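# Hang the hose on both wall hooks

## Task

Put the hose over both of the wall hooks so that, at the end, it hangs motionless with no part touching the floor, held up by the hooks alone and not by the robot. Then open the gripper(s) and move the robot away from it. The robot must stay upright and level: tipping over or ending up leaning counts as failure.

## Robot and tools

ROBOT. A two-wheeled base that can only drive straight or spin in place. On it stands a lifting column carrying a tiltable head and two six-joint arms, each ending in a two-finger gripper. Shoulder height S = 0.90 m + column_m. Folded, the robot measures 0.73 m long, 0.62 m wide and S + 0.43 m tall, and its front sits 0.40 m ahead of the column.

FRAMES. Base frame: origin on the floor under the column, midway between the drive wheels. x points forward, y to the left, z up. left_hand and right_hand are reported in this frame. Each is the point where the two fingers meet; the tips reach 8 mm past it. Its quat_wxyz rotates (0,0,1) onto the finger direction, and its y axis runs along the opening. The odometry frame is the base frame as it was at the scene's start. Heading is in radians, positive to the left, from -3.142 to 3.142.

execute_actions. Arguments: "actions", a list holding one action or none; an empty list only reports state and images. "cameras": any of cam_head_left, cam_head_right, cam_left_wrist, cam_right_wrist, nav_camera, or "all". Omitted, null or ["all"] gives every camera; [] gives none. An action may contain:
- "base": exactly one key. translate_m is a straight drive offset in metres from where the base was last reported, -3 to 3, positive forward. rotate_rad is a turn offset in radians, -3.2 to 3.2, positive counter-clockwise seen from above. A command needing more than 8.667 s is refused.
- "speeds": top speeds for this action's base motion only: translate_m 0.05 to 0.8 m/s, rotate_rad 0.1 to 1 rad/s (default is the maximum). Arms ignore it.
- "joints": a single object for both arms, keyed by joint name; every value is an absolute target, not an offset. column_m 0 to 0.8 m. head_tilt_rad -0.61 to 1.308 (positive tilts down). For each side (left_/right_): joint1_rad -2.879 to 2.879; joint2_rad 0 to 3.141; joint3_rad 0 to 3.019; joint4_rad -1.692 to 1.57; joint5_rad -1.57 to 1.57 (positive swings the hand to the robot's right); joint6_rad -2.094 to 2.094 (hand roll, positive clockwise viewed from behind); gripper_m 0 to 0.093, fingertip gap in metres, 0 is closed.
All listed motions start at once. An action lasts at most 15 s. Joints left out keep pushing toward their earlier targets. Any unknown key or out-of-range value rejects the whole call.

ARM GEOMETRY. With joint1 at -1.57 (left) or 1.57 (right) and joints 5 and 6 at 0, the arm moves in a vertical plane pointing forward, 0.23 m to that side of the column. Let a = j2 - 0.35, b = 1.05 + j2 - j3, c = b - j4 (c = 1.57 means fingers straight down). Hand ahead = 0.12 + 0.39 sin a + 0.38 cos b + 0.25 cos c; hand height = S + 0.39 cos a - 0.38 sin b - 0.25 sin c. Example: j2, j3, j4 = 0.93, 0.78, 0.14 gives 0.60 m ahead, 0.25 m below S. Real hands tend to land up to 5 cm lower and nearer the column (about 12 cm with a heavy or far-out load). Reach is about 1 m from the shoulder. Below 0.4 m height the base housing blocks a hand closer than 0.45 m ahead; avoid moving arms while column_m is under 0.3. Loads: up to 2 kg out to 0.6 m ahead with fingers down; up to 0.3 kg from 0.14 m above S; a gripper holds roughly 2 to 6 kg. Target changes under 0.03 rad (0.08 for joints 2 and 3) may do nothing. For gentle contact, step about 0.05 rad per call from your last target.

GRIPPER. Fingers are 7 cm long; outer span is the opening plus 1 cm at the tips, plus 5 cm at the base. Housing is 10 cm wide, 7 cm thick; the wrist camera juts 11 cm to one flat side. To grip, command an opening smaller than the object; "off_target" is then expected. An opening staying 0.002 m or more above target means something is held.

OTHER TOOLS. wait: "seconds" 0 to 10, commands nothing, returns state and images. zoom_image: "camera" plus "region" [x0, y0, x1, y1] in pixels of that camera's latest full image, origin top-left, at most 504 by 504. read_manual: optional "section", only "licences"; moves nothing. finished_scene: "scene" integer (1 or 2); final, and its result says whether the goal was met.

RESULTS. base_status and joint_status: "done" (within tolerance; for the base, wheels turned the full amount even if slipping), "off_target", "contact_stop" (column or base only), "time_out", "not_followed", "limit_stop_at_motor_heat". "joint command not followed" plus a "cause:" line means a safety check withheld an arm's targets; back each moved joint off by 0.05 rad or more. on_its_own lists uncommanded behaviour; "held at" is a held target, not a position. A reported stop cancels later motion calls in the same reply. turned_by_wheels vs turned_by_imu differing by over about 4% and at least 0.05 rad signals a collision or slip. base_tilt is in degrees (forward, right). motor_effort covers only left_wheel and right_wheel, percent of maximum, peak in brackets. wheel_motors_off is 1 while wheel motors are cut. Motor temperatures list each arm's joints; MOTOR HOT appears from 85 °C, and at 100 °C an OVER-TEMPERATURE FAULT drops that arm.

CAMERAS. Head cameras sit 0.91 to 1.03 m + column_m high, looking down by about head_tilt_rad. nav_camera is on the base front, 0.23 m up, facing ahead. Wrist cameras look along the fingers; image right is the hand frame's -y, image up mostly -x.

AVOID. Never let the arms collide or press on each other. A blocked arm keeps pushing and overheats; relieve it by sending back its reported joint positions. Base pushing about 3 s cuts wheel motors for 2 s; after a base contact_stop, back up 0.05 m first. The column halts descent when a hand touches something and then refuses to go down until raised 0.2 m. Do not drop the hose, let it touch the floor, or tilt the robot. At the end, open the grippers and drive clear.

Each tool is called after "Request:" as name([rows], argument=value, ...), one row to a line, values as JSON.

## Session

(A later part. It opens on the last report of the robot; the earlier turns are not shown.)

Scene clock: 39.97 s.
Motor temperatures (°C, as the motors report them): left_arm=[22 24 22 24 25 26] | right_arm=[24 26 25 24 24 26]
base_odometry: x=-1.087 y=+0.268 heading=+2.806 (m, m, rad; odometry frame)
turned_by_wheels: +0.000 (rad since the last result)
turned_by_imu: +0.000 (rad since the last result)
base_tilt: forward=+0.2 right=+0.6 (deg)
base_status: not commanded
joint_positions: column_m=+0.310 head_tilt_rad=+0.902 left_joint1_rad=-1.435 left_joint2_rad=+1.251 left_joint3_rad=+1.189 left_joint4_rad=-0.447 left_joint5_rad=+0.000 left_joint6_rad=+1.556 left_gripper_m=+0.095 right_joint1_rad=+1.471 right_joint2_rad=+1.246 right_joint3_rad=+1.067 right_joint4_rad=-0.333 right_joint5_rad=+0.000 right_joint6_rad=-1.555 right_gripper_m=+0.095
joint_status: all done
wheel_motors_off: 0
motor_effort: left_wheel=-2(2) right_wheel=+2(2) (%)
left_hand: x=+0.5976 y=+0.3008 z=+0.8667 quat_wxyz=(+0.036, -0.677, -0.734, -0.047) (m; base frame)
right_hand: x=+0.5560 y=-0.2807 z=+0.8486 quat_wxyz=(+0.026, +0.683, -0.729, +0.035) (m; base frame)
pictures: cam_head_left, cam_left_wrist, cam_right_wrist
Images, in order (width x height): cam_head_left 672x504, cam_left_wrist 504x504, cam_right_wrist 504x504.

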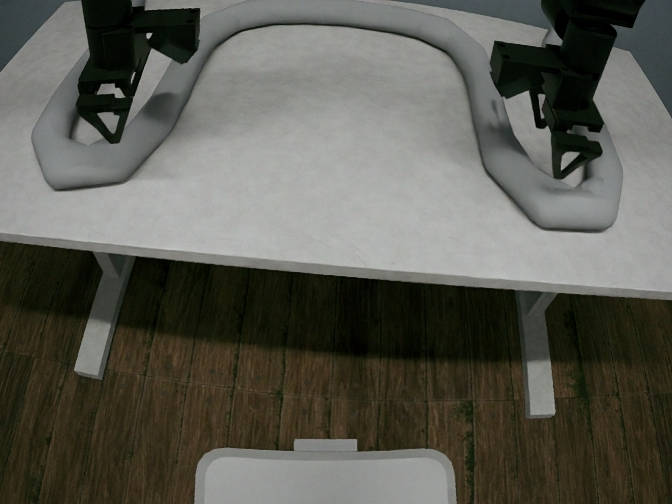

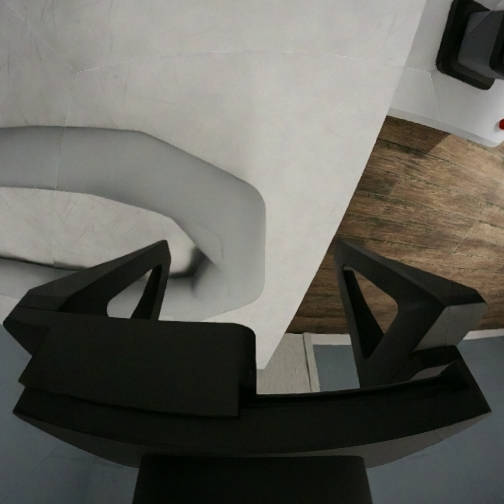

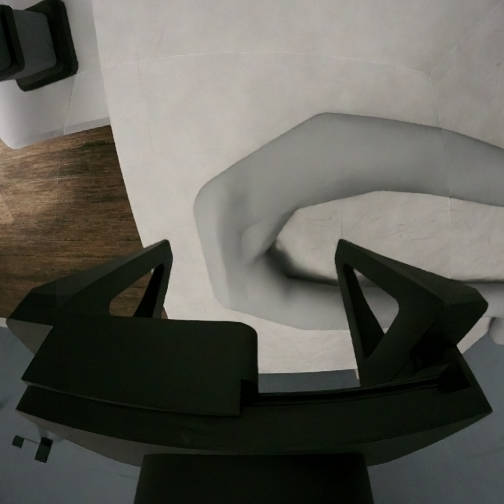

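Request:
execute_actions([
  {"joints":{"left_joint2_rad":1.3,"left_joint3_rad":1.22,"left_joint4_rad":-0.44,"column_m":0.25}},
], cameras=["cam_head_left","cam_left_wrist","cam_right_wrist"])

Scene clock: 41.83 s.
Motor temperatures (°C, as the motors report them): left_arm=[22 24 22 24 25 26] | right_arm=[24 26 25 24 24 26]
base_odometry: x=-1.087 y=+0.268 heading=+2.806 (m, m, rad; odometry frame)
turned_by_wheels: +0.000 (rad since the last result)
turned_by_imu: +0.000 (rad since the last result)
base_tilt: forward=+0.3 right=+0.6 (deg)
base_status: not commanded
joint_positions: column_m=+0.250 head_tilt_rad=+0.902 left_joint1_rad=-1.427 left_joint2_rad=+1.270 left_joint3_rad=+1.208 left_joint4_rad=-0.447 left_joint5_rad=-0.003 left_joint6_rad=+1.556 left_gripper_m=+0.095 right_joint1_rad=+1.471 right_joint2_rad=+1.244 right_joint3_rad=+1.067 right_joint4_rad=-0.333 right_joint5_rad=+0.003 right_joint6_rad=-1.555 right_gripper_m=+0.095
joint_status: all done
wheel_motors_off: 0
motor_effort: left_wheel=+1(2) right_wheel=+4(3) (%)
left_hand: x=+0.6015 y=+0.3067 z=+0.8014 quat_wxyz=(+0.040, -0.675, -0.735, -0.050) (m; base frame)
right_hand: x=+0.5567 y=-0.2812 z=+0.7894 quat_wxyz=(+0.026, +0.683, -0.729, +0.037) (m; base frame)
pictures: cam_head_left, cam_left_wrist, cam_right_wrist
Images, in order (width x height): cam_head_left 672x504, cam_left_wrist 504x504, cam_right_wrist 504x504.

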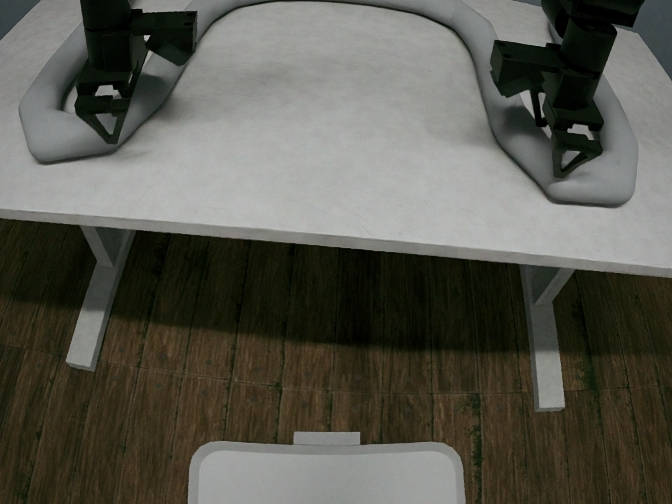

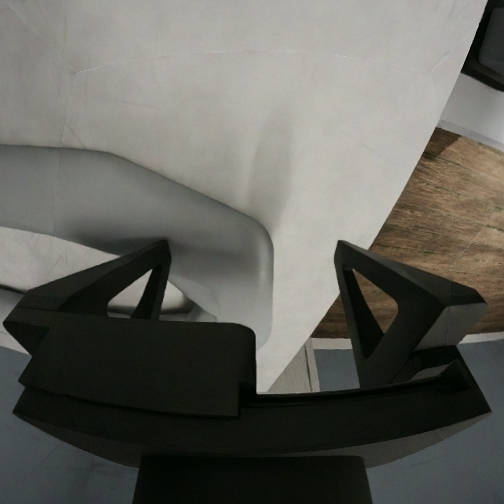

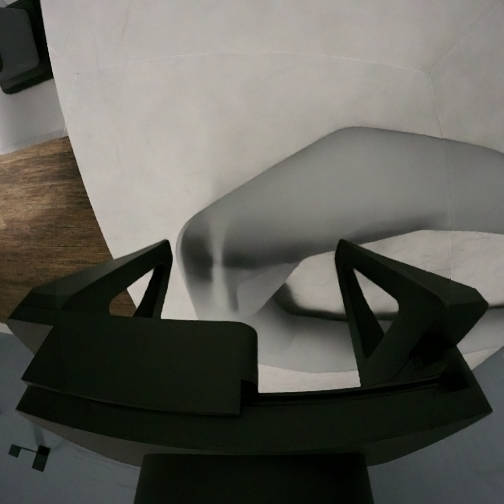

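Request:
execute_actions([
  {"joints":{"column_m":0.215}},
], cameras=["cam_left_wrist","cam_right_wrist"])

Request:
execute_actions([
  {"joints":{"left_gripper_m":0.0,"right_gripper_m":0.0}},
], cameras=["cam_left_wrist","cam_right_wrist"])

Request:
execute_actions([
  {"joints":{"column_m":0.7,"head_tilt_rad":1.1}},
], cameras=["cam_head_left","cam_head_right"])

Scene clock: 43.73 s.
Motor temperatures (°C, as the motors report them): left_arm=[22 24 22 24 25 26] | right_arm=[24 26 25 24 24 26]
base_odometry: x=-1.087 y=+0.268 heading=+2.806 (m, m, rad; odometry frame)
turned_by_wheels: +0.000 (rad since the last result)
turned_by_imu: +0.000 (rad since the last result)
base_tilt: forward=+0.3 right=+0.6 (deg)
base_status: not commanded
joint_positions: column_m=+0.215 head_tilt_rad=+0.902 left_joint1_rad=-1.401 left_joint2_rad=+1.199 left_joint3_rad=+1.193 left_joint4_rad=-0.477 left_joint5_rad=-0.019 left_joint6_rad=+1.556 left_gripper_m=+0.095 right_joint1_rad=+1.466 right_joint2_rad=+1.177 right_joint3_rad=+1.059 right_joint4_rad=-0.377 right_joint5_rad=+0.012 right_joint6_rad=-1.555 right_gripper_m=+0.095
joint_status: all done
wheel_motors_off: 0
motor_effort: left_wheel=+6(6) right_wheel=+5(7) (%)
left_hand: x=+0.6086 y=+0.3205 z=+0.8003 quat_wxyz=(+0.045, -0.669, -0.738, -0.074) (m; base frame)
right_hand: x=+0.5641 y=-0.2833 z=+0.7827 quat_wxyz=(+0.026, +0.682, -0.729, +0.047) (m; base frame)
pictures: cam_left_wrist, cam_right_wrist
Images, in order (width x height): cam_left_wrist 504x504, cam_right_wrist 504x504.

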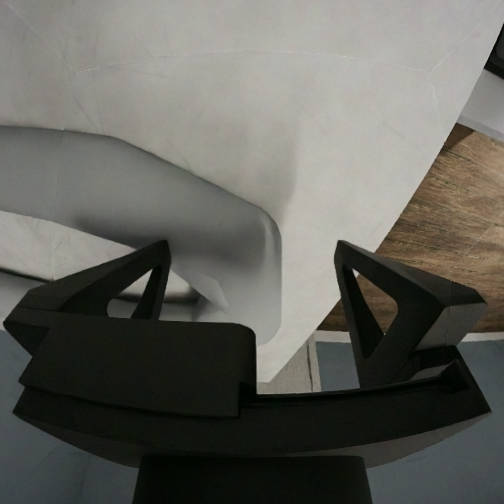

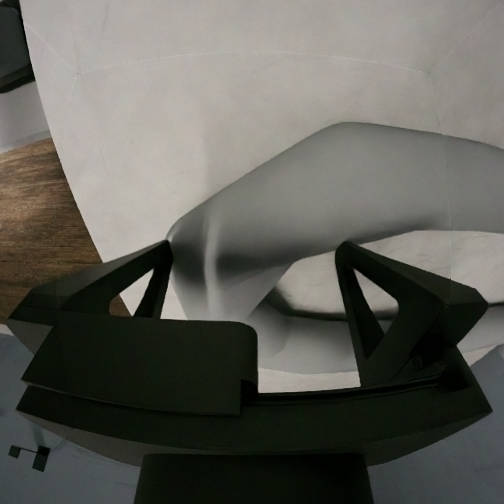

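Scene clock: 44.60 s.
Motor temperatures (°C, as the motors report them): left_arm=[22 24 22 24 25 26] | right_arm=[24 26 26 24 24 26]
base_odometry: x=-1.087 y=+0.268 heading=+2.806 (m, m, rad; odometry frame)
turned_by_wheels: +0.000 (rad since the last result)
turned_by_imu: +0.000 (rad since the last result)
base_tilt: forward=+0.3 right=+0.6 (deg)
base_status: not commanded
joint_positions: column_m=+0.215 head_tilt_rad=+0.902 left_joint1_rad=-1.421 left_joint2_rad=+1.217 left_joint3_rad=+1.244 left_joint4_rad=-0.439 left_joint5_rad=-0.006 left_joint6_rad=+1.557 left_gripper_m=+0.001 right_joint1_rad=+1.466 right_joint2_rad=+1.156 right_joint3_rad=+1.059 right_joint4_rad=-0.367 right_joint5_rad=+0.007 right_joint6_rad=-1.553 right_gripper_m=+0.001
joint_status: all done
wheel_motors_off: 0
motor_effort: left_wheel=+0(6) right_wheel=+3(6) (%)
left_hand: x=+0.6424 y=+0.3094 z=+0.8010 quat_wxyz=(+0.009, -0.675, -0.733, -0.089) (m; base frame)
right_hand: x=+0.5738 y=-0.2824 z=+0.7921 quat_wxyz=(+0.013, +0.682, -0.729, +0.056) (m; base frame)
pictures: cam_left_wrist, cam_right_wrist
Images, in order (width x height): cam_left_wrist 504x504, cam_right_wrist 504x504.

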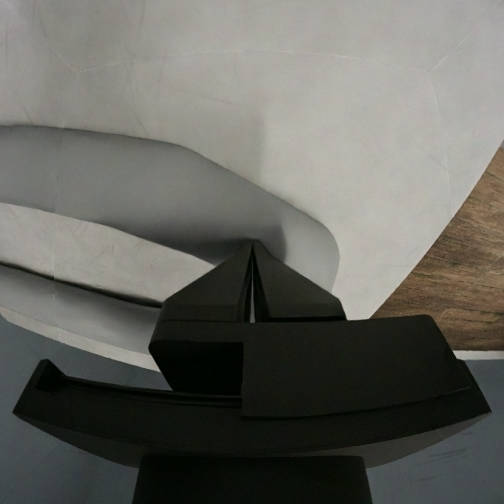

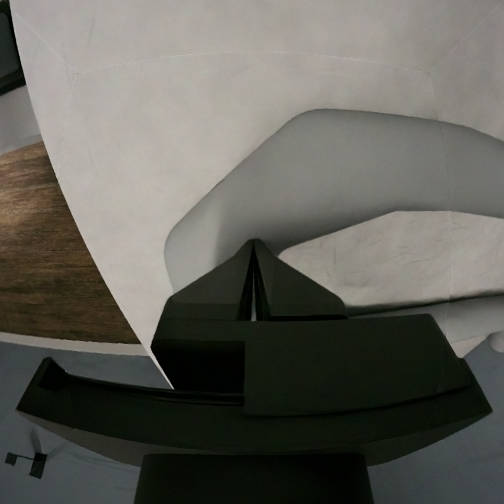

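Scene clock: 51.50 s.
Motor temperatures (°C, as the motors report them): left_arm=[22 24 22 24 25 26] | right_arm=[24 26 26 24 24 26]
base_odometry: x=-1.087 y=+0.268 heading=+2.806 (m, m, rad; odometry frame)
turned_by_wheels: +0.000 (rad since the last result)
turned_by_imu: +0.001 (rad since the last result)
base_tilt: forward=+0.3 right=+0.6 (deg)
base_status: not commanded
joint_positions: column_m=+0.700 head_tilt_rad=+1.099 left_joint1_rad=-1.427 left_joint2_rad=+1.296 left_joint3_rad=+1.214 left_joint4_rad=-0.436 left_joint5_rad=-0.001 left_joint6_rad=+1.557 left_gripper_m=+0.001 right_joint1_rad=+1.466 right_joint2_rad=+1.245 right_joint3_rad=+1.063 right_joint4_rad=-0.334 right_joint5_rad=-0.002 right_joint6_rad=-1.554 right_gripper_m=+0.001
joint_status: all done
wheel_motors_off: 0
motor_effort: left_wheel=-1(1) right_wheel=+4(5) (%)
left_hand: x=+0.5986 y=+0.3079 z=+1.2401 quat_wxyz=(+0.042, -0.675, -0.735, -0.047) (m; base frame)
right_hand: x=+0.5534 y=-0.2832 z=+1.2386 quat_wxyz=(+0.028, +0.682, -0.730, +0.034) (m; base frame)
pictures: cam_head_left, cam_head_right
Images, in order (width x height): cam_head_left 672x504, cam_head_right 672x504.

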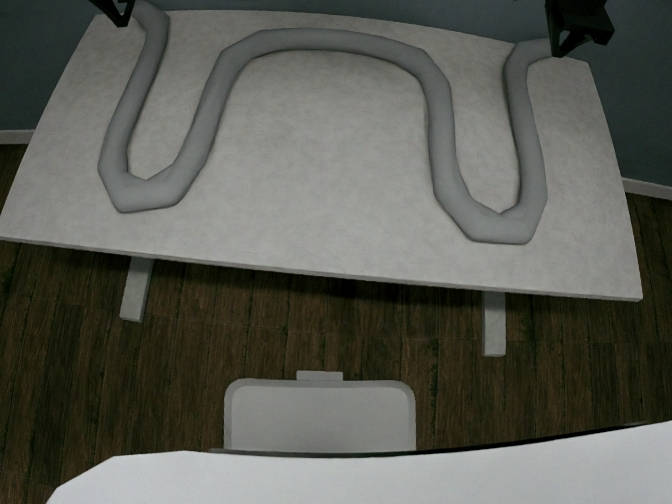

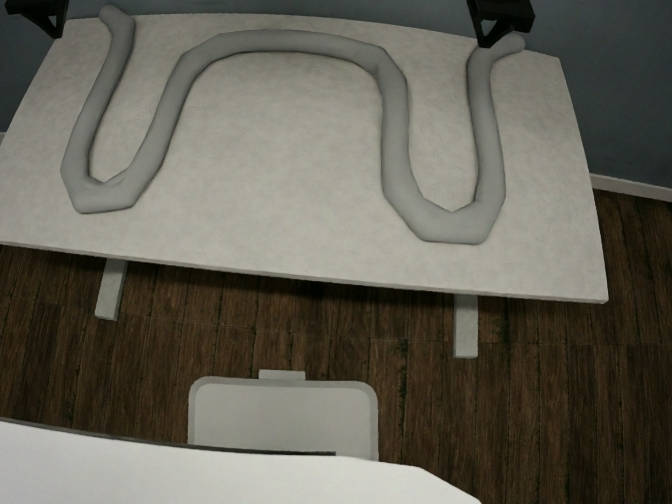

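Request:
execute_actions([
  {"base":{"translate_m":0.09},"joints":{"column_m":0.3,"head_tilt_rad":0.9,"left_joint6_rad":0,"right_joint6_rad":0,"left_gripper_m":0.093,"right_gripper_m":0.093}},
], cameras=["cam_head_left","cam_left_wrist","cam_right_wrist"])

Scene clock: 58.83 s.
Motor temperatures (°C, as the motors report them): left_arm=[22 25 22 24 25 26] | right_arm=[24 26 26 24 24 26]
base_odometry: x=-1.172 y=+0.298 heading=+2.805 (m, m, rad; odometry frame)
turned_by_wheels: -0.001 (rad since the last result)
turned_by_imu: +0.000 (rad since the last result)
base_tilt: forward=+0.3 right=+0.5 (deg)
base_status: done
joint_positions: column_m=+0.300 head_tilt_rad=+0.914 left_joint1_rad=-1.427 left_joint2_rad=+1.296 left_joint3_rad=+1.215 left_joint4_rad=-0.436 left_joint5_rad=-0.001 left_joint6_rad=+0.014 left_gripper_m=+0.093 right_joint1_rad=+1.466 right_joint2_rad=+1.245 right_joint3_rad=+1.064 right_joint4_rad=-0.334 right_joint5_rad=-0.002 right_joint6_rad=-0.016 right_gripper_m=+0.093
joint_status: all done
wheel_motors_off: 0
motor_effort: left_wheel=-1(38) right_wheel=+4(37) (%)
left_hand: x=+0.5993 y=+0.3080 z=+0.8405 quat_wxyz=(-0.003, +0.029, -0.998, -0.063) (m; base frame)
right_hand: x=+0.5539 y=-0.2833 z=+0.8388 quat_wxyz=(-0.004, -0.018, -0.999, +0.045) (m; base frame)
pictures: cam_head_left, cam_left_wrist, cam_right_wrist
Images, in order (width x height): cam_head_left 672x504, cam_left_wrist 504x504, cam_right_wrist 504x504.

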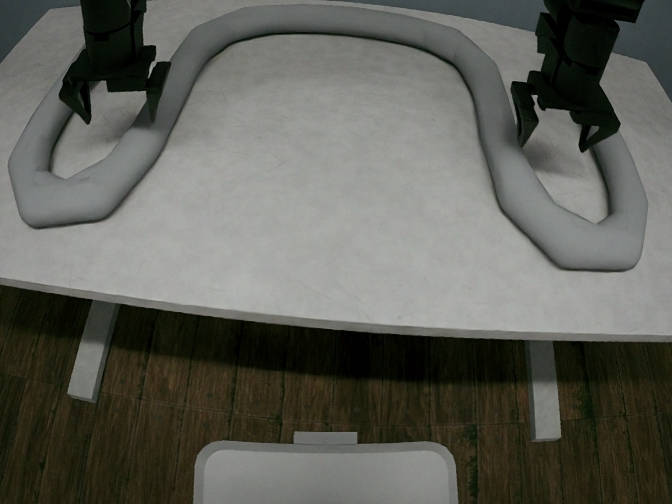

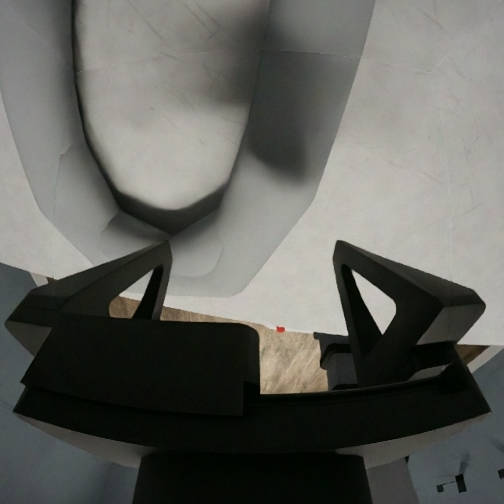

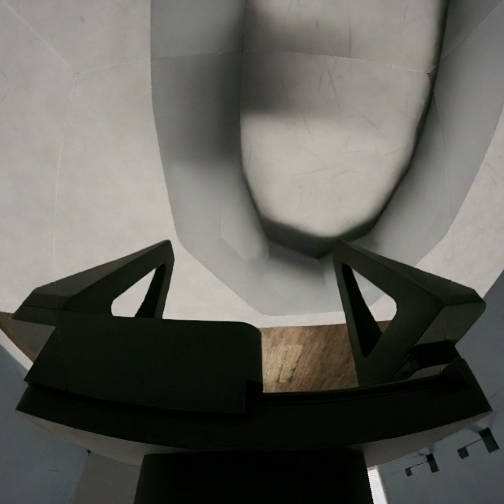

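Request:
execute_actions([
  {"base":{"translate_m":0.1},"joints":{"left_joint1_rad":-1.49,"right_joint1_rad":1.53,"column_m":0.27}},
], cameras=["cam_head_left","cam_left_wrist","cam_right_wrist"])

Scene clock: 61.20 s.
Motor temperatures (°C, as the motors report them): left_arm=[22 25 22 24 25 26] | right_arm=[24 26 26 24 24 26]
base_odometry: x=-1.267 y=+0.331 heading=+2.805 (m, m, rad; odometry frame)
turned_by_wheels: -0.001 (rad since the last result)
turned_by_imu: -0.001 (rad since the last result)
base_tilt: forward=+0.3 right=+0.6 (deg)
base_status: done
joint_positions: column_m=+0.270 head_tilt_rad=+0.914 left_joint1_rad=-1.497 left_joint2_rad=+1.296 left_joint3_rad=+1.214 left_joint4_rad=-0.436 left_joint5_rad=-0.001 left_joint6_rad=+0.014 left_gripper_m=+0.093 right_joint1_rad=+1.527 right_joint2_rad=+1.246 right_joint3_rad=+1.064 right_joint4_rad=-0.334 right_joint5_rad=+0.000 right_joint6_rad=-0.015 right_gripper_m=+0.093
joint_status: all done
wheel_motors_off: 0
motor_effort: left_wheel=+0(35) right_wheel=+3(34) (%)
left_hand: x=+0.6006 y=+0.2673 z=+0.8064 quat_wxyz=(-0.003, +0.011, -0.999, -0.033) (m; base frame)
right_hand: x=+0.5549 y=-0.2495 z=+0.8063 quat_wxyz=(-0.004, -0.003, -1.000, +0.019) (m; base frame)
pictures: cam_head_left, cam_left_wrist, cam_right_wrist
Images, in order (width x height): cam_head_left 672x504, cam_left_wrist 504x504, cam_right_wrist 504x504.

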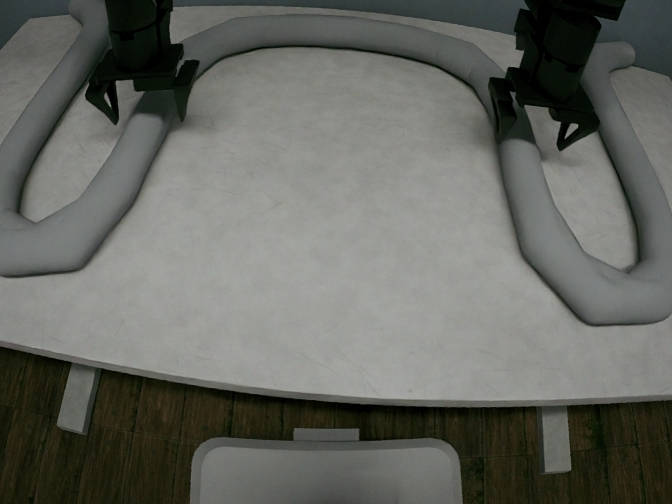

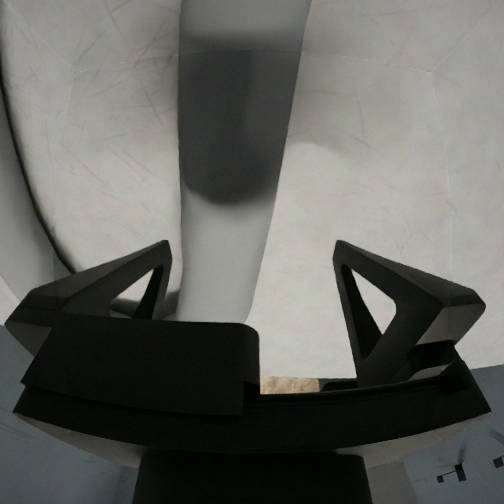

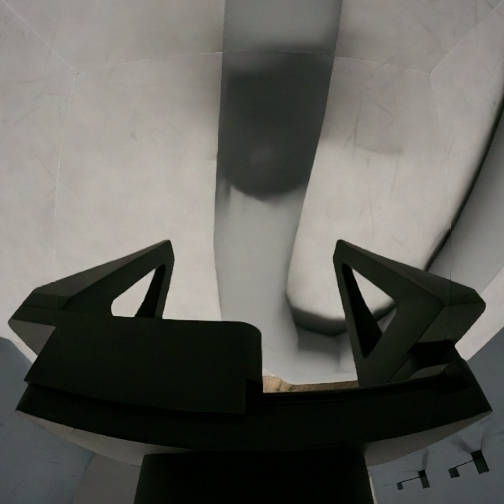

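Request:
execute_actions([
  {"joints":{"left_joint1_rad":-1.45,"column_m":0.225}},
], cameras=["cam_left_wrist","cam_right_wrist"])

Request:
execute_actions([
  {"joints":{"left_gripper_m":0.0,"right_gripper_m":0.0}},
], cameras=["cam_left_wrist","cam_right_wrist"])

Scene clock: 63.03 s.
Motor temperatures (°C, as the motors report them): left_arm=[22 25 22 24 25 26] | right_arm=[24 26 26 24 24 26]
base_odometry: x=-1.267 y=+0.331 heading=+2.805 (m, m, rad; odometry frame)
turned_by_wheels: +0.000 (rad since the last result)
turned_by_imu: +0.000 (rad since the last result)
base_tilt: forward=+0.3 right=+0.6 (deg)
base_status: not commanded
joint_positions: column_m=+0.225 head_tilt_rad=+0.914 left_joint1_rad=-1.445 left_joint2_rad=+1.296 left_joint3_rad=+1.214 left_joint4_rad=-0.436 left_joint5_rad=-0.001 left_joint6_rad=+0.014 left_gripper_m=+0.093 right_joint1_rad=+1.527 right_joint2_rad=+1.246 right_joint3_rad=+1.064 right_joint4_rad=-0.334 right_joint5_rad=+0.000 right_joint6_rad=-0.015 right_gripper_m=+0.093
joint_status: all done
wheel_motors_off: 0
motor_effort: left_wheel=-2(1) right_wheel=-1(0) (%)
left_hand: x=+0.5991 y=+0.2974 z=+0.7640 quat_wxyz=(-0.002, +0.024, -0.998, -0.055) (m; base frame)
right_hand: x=+0.5549 y=-0.2495 z=+0.7613 quat_wxyz=(-0.004, -0.003, -1.000, +0.019) (m; base frame)
pictures: cam_left_wrist, cam_right_wrist
Images, in order (width x height): cam_left_wrist 504x504, cam_right_wrist 504x504.

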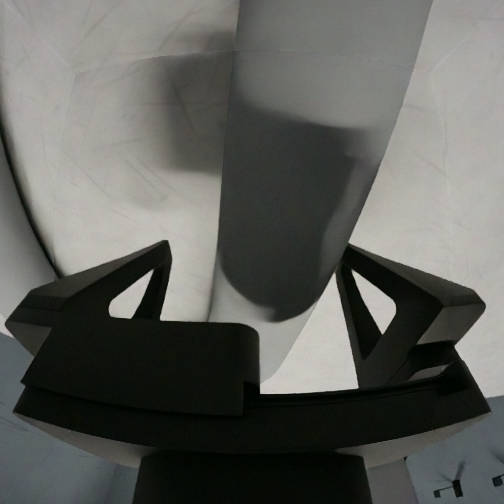

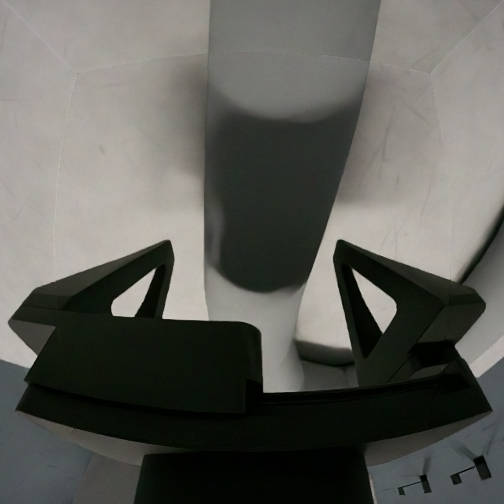

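Scene clock: 63.73 s.
Motor temperatures (°C, as the motors report them): left_arm=[22 25 22 24 25 26] | right_arm=[24 26 26 24 24 26]
base_odometry: x=-1.267 y=+0.331 heading=+2.805 (m, m, rad; odometry frame)
turned_by_wheels: +0.000 (rad since the last result)
turned_by_imu: +0.000 (rad since the last result)
base_tilt: forward=+0.3 right=+0.7 (deg)
base_status: not commanded
joint_positions: column_m=+0.225 head_tilt_rad=+0.914 left_joint1_rad=-1.450 left_joint2_rad=+1.296 left_joint3_rad=+1.214 left_joint4_rad=-0.436 left_joint5_rad=+0.002 left_joint6_rad=+0.013 left_gripper_m=+0.061 right_joint1_rad=+1.527 right_joint2_rad=+1.246 right_joint3_rad=+1.064 right_joint4_rad=-0.334 right_joint5_rad=+0.005 right_joint6_rad=-0.015 right_gripper_m=+0.060
joint_status: left_gripper_m off_target (ended at +0.061, target +0.000); right_gripper_m off_target (ended at +0.060, target +0.000)
wheel_motors_off: 0
motor_effort: left_wheel=-2(2) right_wheel=+1(0) (%)
left_hand: x=+0.5993 y=+0.2938 z=+0.7636 quat_wxyz=(-0.003, +0.024, -0.998, -0.051) (m; base frame)
right_hand: x=+0.5548 y=-0.2503 z=+0.7613 quat_wxyz=(-0.004, -0.003, -1.000, +0.021) (m; base frame)
pictures: cam_left_wrist, cam_right_wrist
Images, in order (width x height): cam_left_wrist 504x504, cam_right_wrist 504x504.

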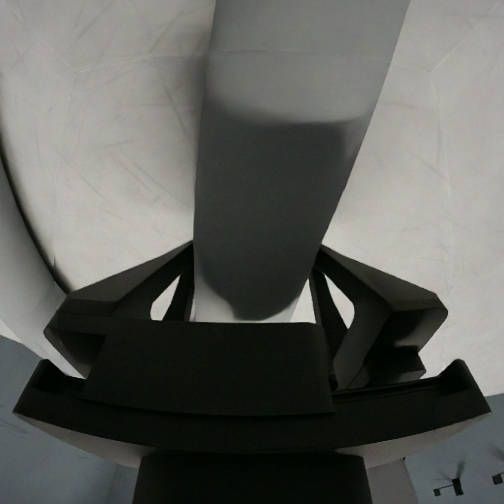

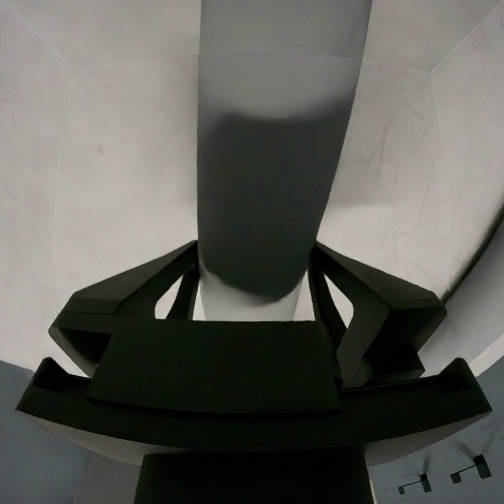

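Request:
execute_actions([
  {"joints":{"column_m":0.8,"head_tilt_rad":0.6}},
], cameras=["cam_head_left","cam_head_right"])

Request:
execute_actions([
  {"base":{"translate_m":-0.5},"speeds":{"translate_m":0.3}},
], cameras=[])

Request:
execute_actions([
  {"base":{"rotate_rad":-1.55},"speeds":{"rotate_rad":0.5},"joints":{"head_tilt_rad":0.35}},
], cameras=["cam_head_left","cam_head_right"])

Scene clock: 73.20 s.
Motor temperatures (°C, as the motors report them): left_arm=[22 25 23 24 25 26] | right_arm=[24 27 26 24 24 26]
base_odometry: x=-1.267 y=+0.331 heading=+2.805 (m, m, rad; odometry frame)
turned_by_wheels: +0.000 (rad since the last result)
turned_by_imu: +0.001 (rad since the last result)
base_tilt: forward=+0.3 right=+0.6 (deg)
base_status: not commanded
joint_positions: column_m=+0.800 head_tilt_rad=+0.617 left_joint1_rad=-1.450 left_joint2_rad=+1.308 left_joint3_rad=+1.214 left_joint4_rad=-0.436 left_joint5_rad=+0.005 left_joint6_rad=+0.013 left_gripper_m=+0.060 right_joint1_rad=+1.527 right_joint2_rad=+1.264 right_joint3_rad=+1.064 right_joint4_rad=-0.334 right_joint5_rad=-0.002 right_joint6_rad=-0.015 right_gripper_m=+0.060
joint_status: all done
wheel_motors_off: 0
motor_effort: left_wheel=-2(3) right_wheel=+2(2) (%)
left_hand: x=+0.5948 y=+0.2936 z=+1.3326 quat_wxyz=(+0.003, +0.024, -0.998, -0.049) (m; base frame)
right_hand: x=+0.5482 y=-0.2492 z=+1.3285 quat_wxyz=(+0.005, -0.003, -1.000, +0.017) (m; base frame)
pictures: cam_head_left, cam_head_right
Images, in order (width x height): cam_head_left 672x504, cam_head_right 672x504.

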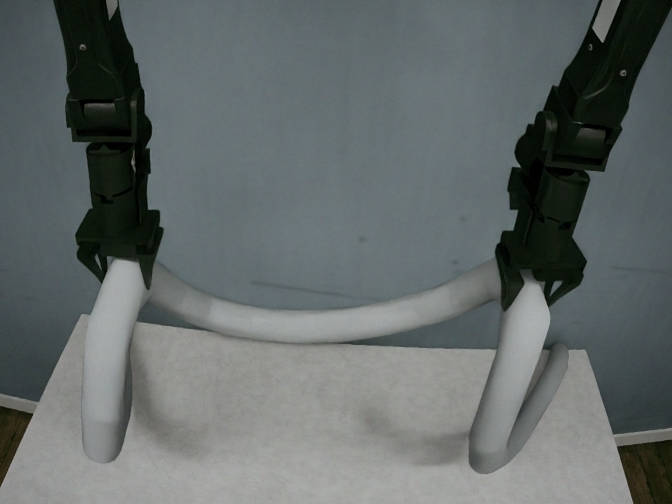

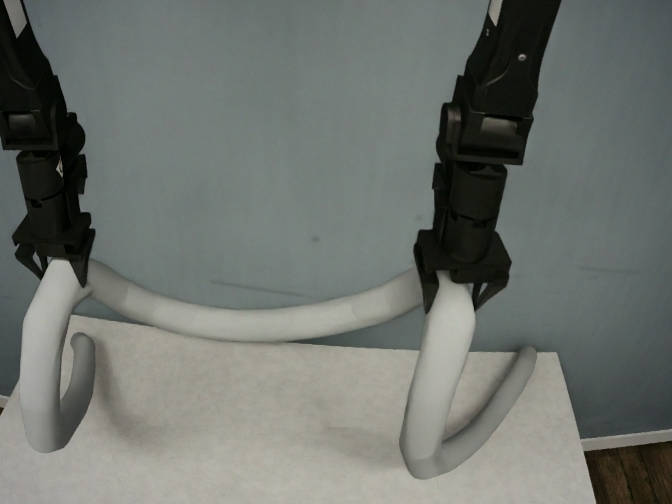

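Scene clock: 76.23 s.
Motor temperatures (°C, as the motors report them): left_arm=[22 25 23 24 25 26] | right_arm=[24 27 26 24 24 26]
base_odometry: x=-0.795 y=+0.166 heading=+2.804 (m, m, rad; odometry frame)
turned_by_wheels: -0.001 (rad since the last result)
turned_by_imu: +0.001 (rad since the last result)
base_tilt: forward=+0.3 right=+0.6 (deg)
base_status: done
joint_positions: column_m=+0.800 head_tilt_rad=+0.617 left_joint1_rad=-1.452 left_joint2_rad=+1.313 left_joint3_rad=+1.209 left_joint4_rad=-0.436 left_joint5_rad=+0.007 left_joint6_rad=+0.013 left_gripper_m=+0.060 right_joint1_rad=+1.527 right_joint2_rad=+1.268 right_joint3_rad=+1.064 right_joint4_rad=-0.333 right_joint5_rad=-0.003 right_joint6_rad=-0.015 right_gripper_m=+0.060
joint_status: not commanded
wheel_motors_off: 0
motor_effort: left_wheel=-1(34) right_wheel=+0(36) (%)
left_hand: x=+0.5903 y=+0.2923 z=+1.3295 quat_wxyz=(+0.008, +0.024, -0.999, -0.048) (m; base frame)
right_hand: x=+0.5468 y=-0.2492 z=+1.3267 quat_wxyz=(+0.007, -0.004, -1.000, +0.017) (m; base frame)
pictures: none
No camera images: the call's "cameras" was empty. Leave "cameras" out to get every camera's image.

Scene clock: 80.87 s.
Motor temperatures (°C, as the motors report them): left_arm=[22 25 23 24 25 26] | right_arm=[24 27 26 24 24 26]
base_odometry: x=-0.795 y=+0.166 heading=+1.254 (m, m, rad; odometry frame)
turned_by_wheels: -1.550 (rad since the last result)
turned_by_imu: -1.538 (rad since the last result)
base_tilt: forward=+0.3 right=+0.6 (deg)
base_status: done
joint_positions: column_m=+0.800 head_tilt_rad=+0.369 left_joint1_rad=-1.460 left_joint2_rad=+1.320 left_joint3_rad=+1.205 left_joint4_rad=-0.436 left_joint5_rad=+0.007 left_joint6_rad=+0.013 left_gripper_m=+0.059 right_joint1_rad=+1.528 right_joint2_rad=+1.274 right_joint3_rad=+1.064 right_joint4_rad=-0.333 right_joint5_rad=+0.004 right_joint6_rad=-0.013 right_gripper_m=+0.060
joint_status: all done
wheel_motors_off: 0
motor_effort: left_wheel=+3(48) right_wheel=-5(39) (%)
left_hand: x=+0.5857 y=+0.2880 z=+1.3253 quat_wxyz=(+0.014, +0.022, -0.999, -0.044) (m; base frame)
right_hand: x=+0.5444 y=-0.2500 z=+1.3240 quat_wxyz=(+0.010, -0.004, -1.000, +0.020) (m; base frame)
pictures: cam_head_left, cam_head_right
Images, in order (width x height): cam_head_left 672x504, cam_head_right 672x504.

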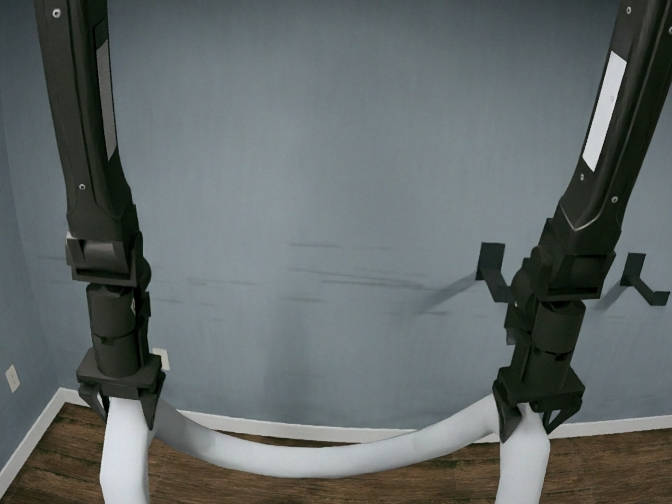

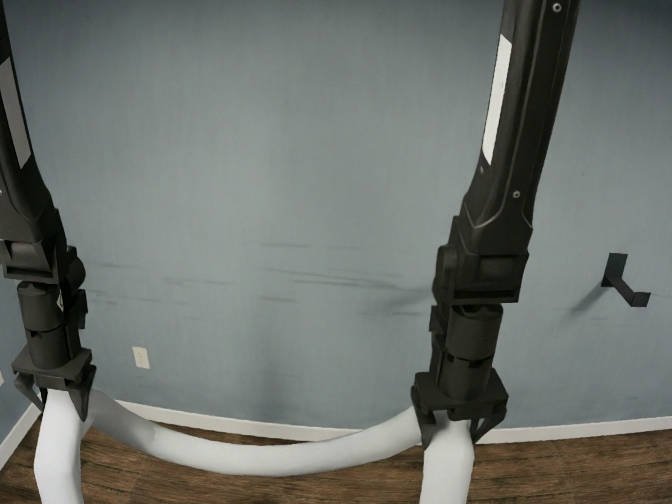

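Request:
execute_actions([
  {"base":{"rotate_rad":-1.57},"speeds":{"rotate_rad":0.6}},
], cameras=[])

Request:
execute_actions([
  {"base":{"translate_m":0.95},"speeds":{"translate_m":0.4}},
], cameras=["cam_head_left"])

Request:
execute_actions([
  {"base":{"rotate_rad":1.57},"speeds":{"rotate_rad":0.6}},
], cameras=["cam_head_left","cam_head_right"])

Scene clock: 85.73 s.
Motor temperatures (°C, as the motors report them): left_arm=[22 25 23 24 25 26] | right_arm=[24 27 26 24 24 26]
base_odometry: x=-0.795 y=+0.166 heading=-0.315 (m, m, rad; odometry frame)
turned_by_wheels: -1.569 (rad since the last result)
turned_by_imu: -1.561 (rad since the last result)
base_tilt: forward=+0.3 right=+0.6 (deg)
base_status: done
joint_positions: column_m=+0.800 head_tilt_rad=+0.369 left_joint1_rad=-1.462 left_joint2_rad=+1.320 left_joint3_rad=+1.205 left_joint4_rad=-0.436 left_joint5_rad=+0.008 left_joint6_rad=+0.013 left_gripper_m=+0.059 right_joint1_rad=+1.528 right_joint2_rad=+1.275 right_joint3_rad=+1.064 right_joint4_rad=-0.335 right_joint5_rad=+0.000 right_joint6_rad=-0.013 right_gripper_m=+0.060
joint_status: not commanded
wheel_motors_off: 0
motor_effort: left_wheel=+1(26) right_wheel=-2(26) (%)
left_hand: x=+0.5857 y=+0.2862 z=+1.3249 quat_wxyz=(+0.014, +0.021, -0.999, -0.042) (m; base frame)
right_hand: x=+0.5439 y=-0.2493 z=+1.3238 quat_wxyz=(+0.011, -0.005, -1.000, +0.018) (m; base frame)
pictures: none
No camera images: the call's "cameras" was empty. Leave "cameras" out to get every camera's image.

Scene clock: 89.73 s.
Motor temperatures (°C, as the motors report them): left_arm=[22 25 23 24 26 26] | right_arm=[24 27 26 24 24 26]
base_odometry: x=+0.109 y=-0.129 heading=-0.315 (m, m, rad; odometry frame)
turned_by_wheels: +0.000 (rad since the last result)
turned_by_imu: -0.002 (rad since the last result)
base_tilt: forward=+0.3 right=+0.5 (deg)
base_status: done
joint_positions: column_m=+0.800 head_tilt_rad=+0.369 left_joint1_rad=-1.462 left_joint2_rad=+1.321 left_joint3_rad=+1.206 left_joint4_rad=-0.436 left_joint5_rad=+0.008 left_joint6_rad=+0.013 left_gripper_m=+0.059 right_joint1_rad=+1.528 right_joint2_rad=+1.278 right_joint3_rad=+1.055 right_joint4_rad=-0.335 right_joint5_rad=-0.001 right_joint6_rad=-0.013 right_gripper_m=+0.060
joint_status: not commanded
wheel_motors_off: 0
motor_effort: left_wheel=-1(52) right_wheel=+3(37) (%)
left_hand: x=+0.5859 y=+0.2864 z=+1.3246 quat_wxyz=(+0.014, +0.022, -0.999, -0.042) (m; base frame)
right_hand: x=+0.5373 y=-0.2490 z=+1.3216 quat_wxyz=(+0.017, -0.005, -1.000, +0.018) (m; base frame)
pictures: cam_head_left
Images, in order (width x height): cam_head_left 672x504.

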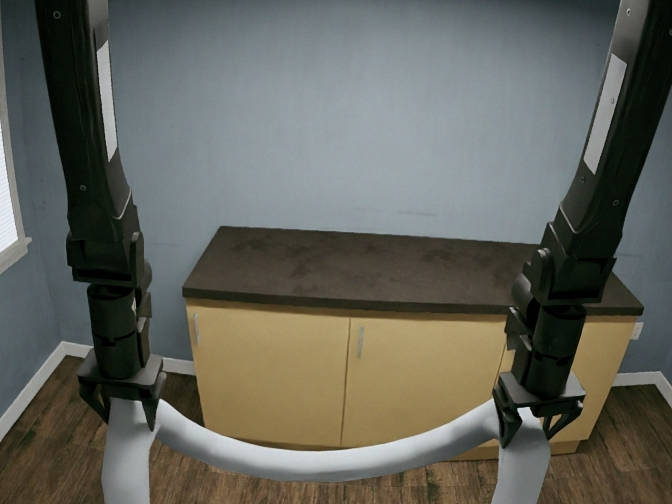

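Scene clock: 93.57 s.
Motor temperatures (°C, as the motors report them): left_arm=[22 25 23 24 26 26] | right_arm=[24 27 26 24 24 26]
base_odometry: x=+0.109 y=-0.129 heading=+1.254 (m, m, rad; odometry frame)
turned_by_wheels: +1.569 (rad since the last result)
turned_by_imu: +1.560 (rad since the last result)
base_tilt: forward=+0.3 right=+0.6 (deg)
base_status: done
joint_positions: column_m=+0.800 head_tilt_rad=+0.369 left_joint1_rad=-1.453 left_joint2_rad=+1.321 left_joint3_rad=+1.206 left_joint4_rad=-0.436 left_joint5_rad=+0.007 left_joint6_rad=+0.013 left_gripper_m=+0.059 right_joint1_rad=+1.532 right_joint2_rad=+1.278 right_joint3_rad=+1.055 right_joint4_rad=-0.335 right_joint5_rad=+0.001 right_joint6_rad=-0.013 right_gripper_m=+0.060
joint_status: not commanded
wheel_motors_off: 0
motor_effort: left_wheel=-3(50) right_wheel=+2(28) (%)
left_hand: x=+0.5856 y=+0.2918 z=+1.3251 quat_wxyz=(+0.014, +0.024, -0.999, -0.047) (m; base frame)
right_hand: x=+0.5373 y=-0.2472 z=+1.3215 quat_wxyz=(+0.017, -0.004, -1.000, +0.017) (m; base frame)
pictures: cam_head_left, cam_head_right
Images, in order (width x height): cam_head_left 672x504, cam_head_right 672x504.

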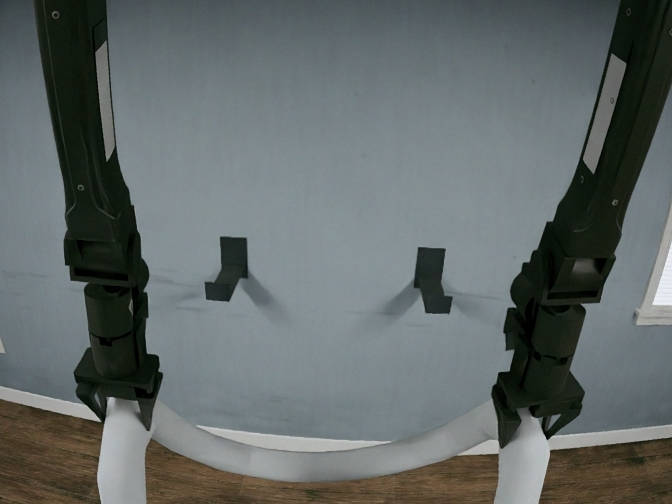

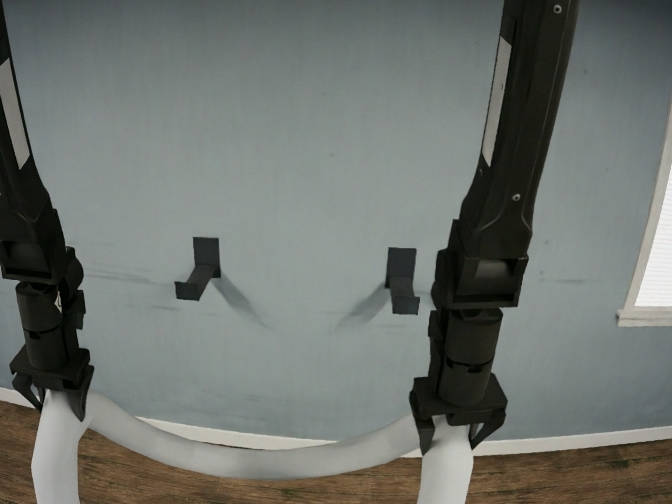

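Request:
execute_actions([
  {"base":{"translate_m":0.75},"speeds":{"translate_m":0.4},"joints":{"head_tilt_rad":0.7}},
], cameras=["cam_head_left","cam_head_right"])

Scene clock: 97.83 s.
Motor temperatures (°C, as the motors report them): left_arm=[22 26 23 24 26 26] | right_arm=[24 27 26 24 24 26]
base_odometry: x=+0.342 y=+0.584 heading=+1.255 (m, m, rad; odometry frame)
turned_by_wheels: +0.001 (rad since the last result)
turned_by_imu: -0.001 (rad since the last result)
base_tilt: forward=+0.3 right=+0.6 (deg)
base_status: done
joint_positions: column_m=+0.800 head_tilt_rad=+0.703 left_joint1_rad=-1.454 left_joint2_rad=+1.322 left_joint3_rad=+1.204 left_joint4_rad=-0.436 left_joint5_rad=+0.007 left_joint6_rad=+0.013 left_gripper_m=+0.059 right_joint1_rad=+1.532 right_joint2_rad=+1.278 right_joint3_rad=+1.055 right_joint4_rad=-0.335 right_joint5_rad=-0.005 right_joint6_rad=-0.013 right_gripper_m=+0.060
joint_status: all done
wheel_motors_off: 0
motor_effort: left_wheel=+2(47) right_wheel=+1(43) (%)
left_hand: x=+0.5836 y=+0.2915 z=+1.3241 quat_wxyz=(+0.016, +0.024, -0.999, -0.047) (m; base frame)
right_hand: x=+0.5373 y=-0.2463 z=+1.3215 quat_wxyz=(+0.017, -0.004, -1.000, +0.014) (m; base frame)
pictures: cam_head_left, cam_head_right
Images, in order (width x height): cam_head_left 672x504, cam_head_right 672x504.

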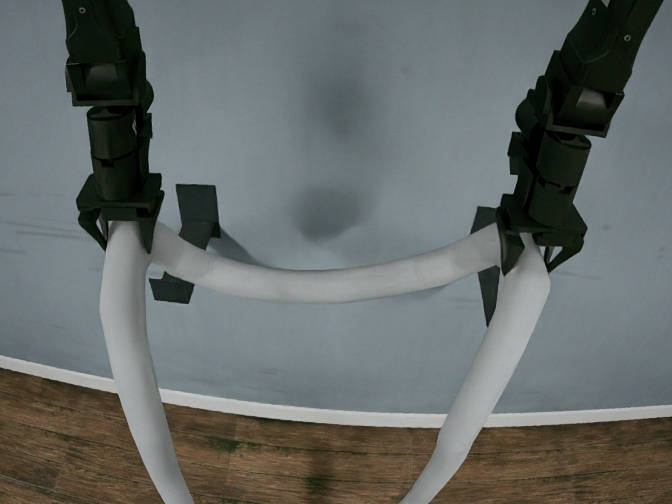

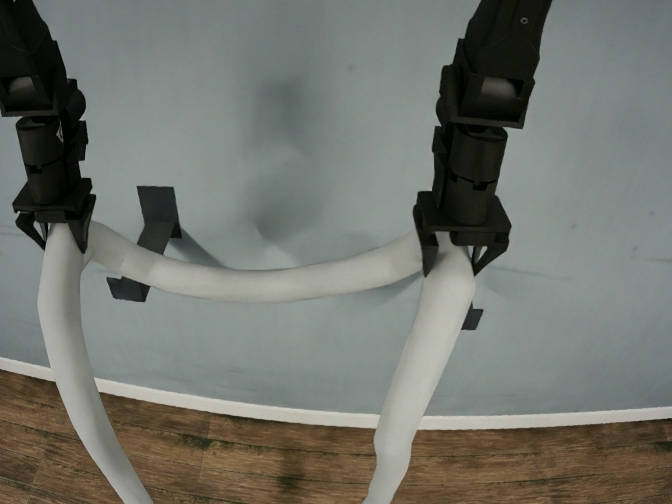

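Request:
execute_actions([
  {"base":{"rotate_rad":-0.06},"joints":{"head_tilt_rad":0.9,"left_joint1_rad":-1.38,"column_m":0.72}},
], cameras=[])

Request:
execute_actions([
  {"base":{"translate_m":0.33},"speeds":{"translate_m":0.3}},
], cameras=["cam_head_left","cam_head_right","cam_left_wrist","cam_right_wrist"])

Scene clock: 101.70 s.
Motor temperatures (°C, as the motors report them): left_arm=[22 26 23 24 26 26] | right_arm=[24 28 26 24 24 26]
base_odometry: x=+0.342 y=+0.584 heading=+1.196 (m, m, rad; odometry frame)
turned_by_wheels: -0.058 (rad since the last result)
turned_by_imu: -0.058 (rad since the last result)
base_tilt: forward=+0.3 right=+0.6 (deg)
base_status: done
joint_positions: column_m=+0.720 head_tilt_rad=+0.901 left_joint1_rad=-1.395 left_joint2_rad=+1.322 left_joint3_rad=+1.204 left_joint4_rad=-0.436 left_joint5_rad=+0.013 left_joint6_rad=+0.013 left_gripper_m=+0.059 right_joint1_rad=+1.532 right_joint2_rad=+1.278 right_joint3_rad=+1.055 right_joint4_rad=-0.335 right_joint5_rad=-0.003 right_joint6_rad=-0.013 right_gripper_m=+0.060
joint_status: all done
wheel_motors_off: 0
motor_effort: left_wheel=+3(32) right_wheel=-2(32) (%)
left_hand: x=+0.5813 y=+0.3242 z=+1.2484 quat_wxyz=(+0.016, +0.039, -0.997, -0.069) (m; base frame)
right_hand: x=+0.5372 y=-0.2465 z=+1.2415 quat_wxyz=(+0.017, -0.004, -1.000, +0.015) (m; base frame)
pictures: none
No camera images: the call's "cameras" was empty. Leave "cameras" out to get every camera's image.

Scene clock: 104.00 s.
Motor temperatures (°C, as the motors report them): left_arm=[22 26 23 24 26 26] | right_arm=[24 28 26 24 24 26]
base_odometry: x=+0.463 y=+0.891 heading=+1.196 (m, m, rad; odometry frame)
turned_by_wheels: +0.000 (rad since the last result)
turned_by_imu: -0.001 (rad since the last result)
base_tilt: forward=+0.3 right=+0.5 (deg)
base_status: done
joint_positions: column_m=+0.720 head_tilt_rad=+0.902 left_joint1_rad=-1.395 left_joint2_rad=+1.325 left_joint3_rad=+1.201 left_joint4_rad=-0.436 left_joint5_rad=+0.013 left_joint6_rad=+0.013 left_gripper_m=+0.059 right_joint1_rad=+1.532 right_joint2_rad=+1.278 right_joint3_rad=+1.056 right_joint4_rad=-0.335 right_joint5_rad=-0.005 right_joint6_rad=-0.013 right_gripper_m=+0.060
joint_status: not commanded
wheel_motors_off: 0
motor_effort: left_wheel=+0(28) right_wheel=+1(46) (%)
left_hand: x=+0.5787 y=+0.3245 z=+1.2467 quat_wxyz=(+0.018, +0.039, -0.997, -0.069) (m; base frame)
right_hand: x=+0.5374 y=-0.2462 z=+1.2415 quat_wxyz=(+0.017, -0.004, -1.000, +0.014) (m; base frame)
pictures: cam_head_left, cam_head_right, cam_left_wrist, cam_right_wrist
Images, in order (width x height): cam_head_left 672x504, cam_head_right 672x504, cam_left_wrist 504x504, cam_right_wrist 504x504.

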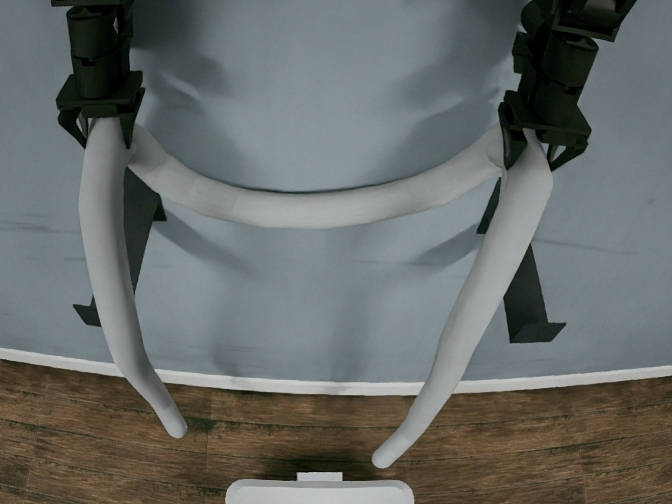

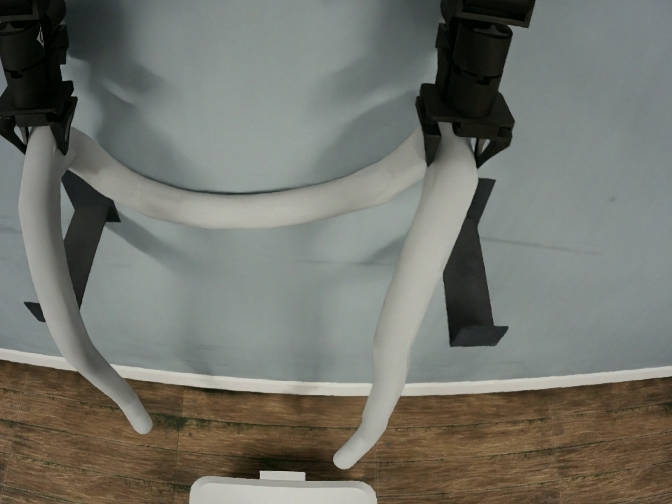

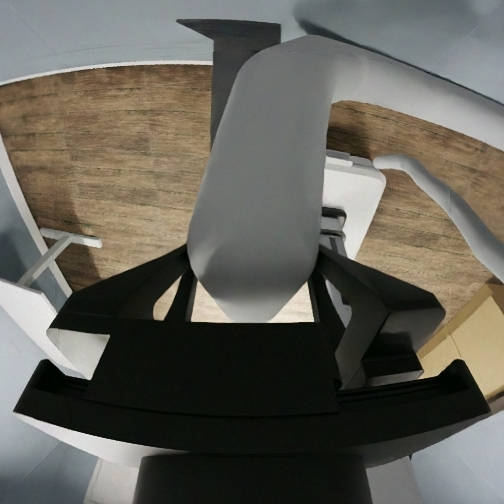

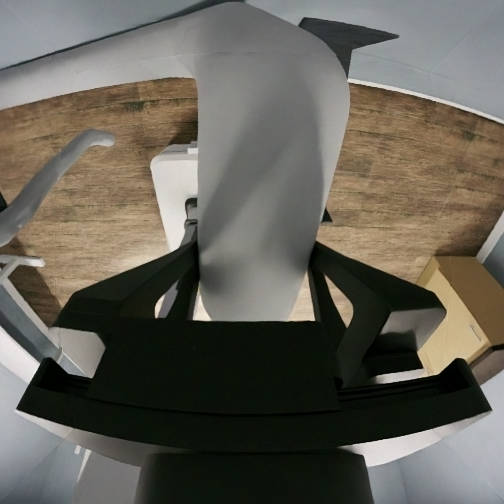

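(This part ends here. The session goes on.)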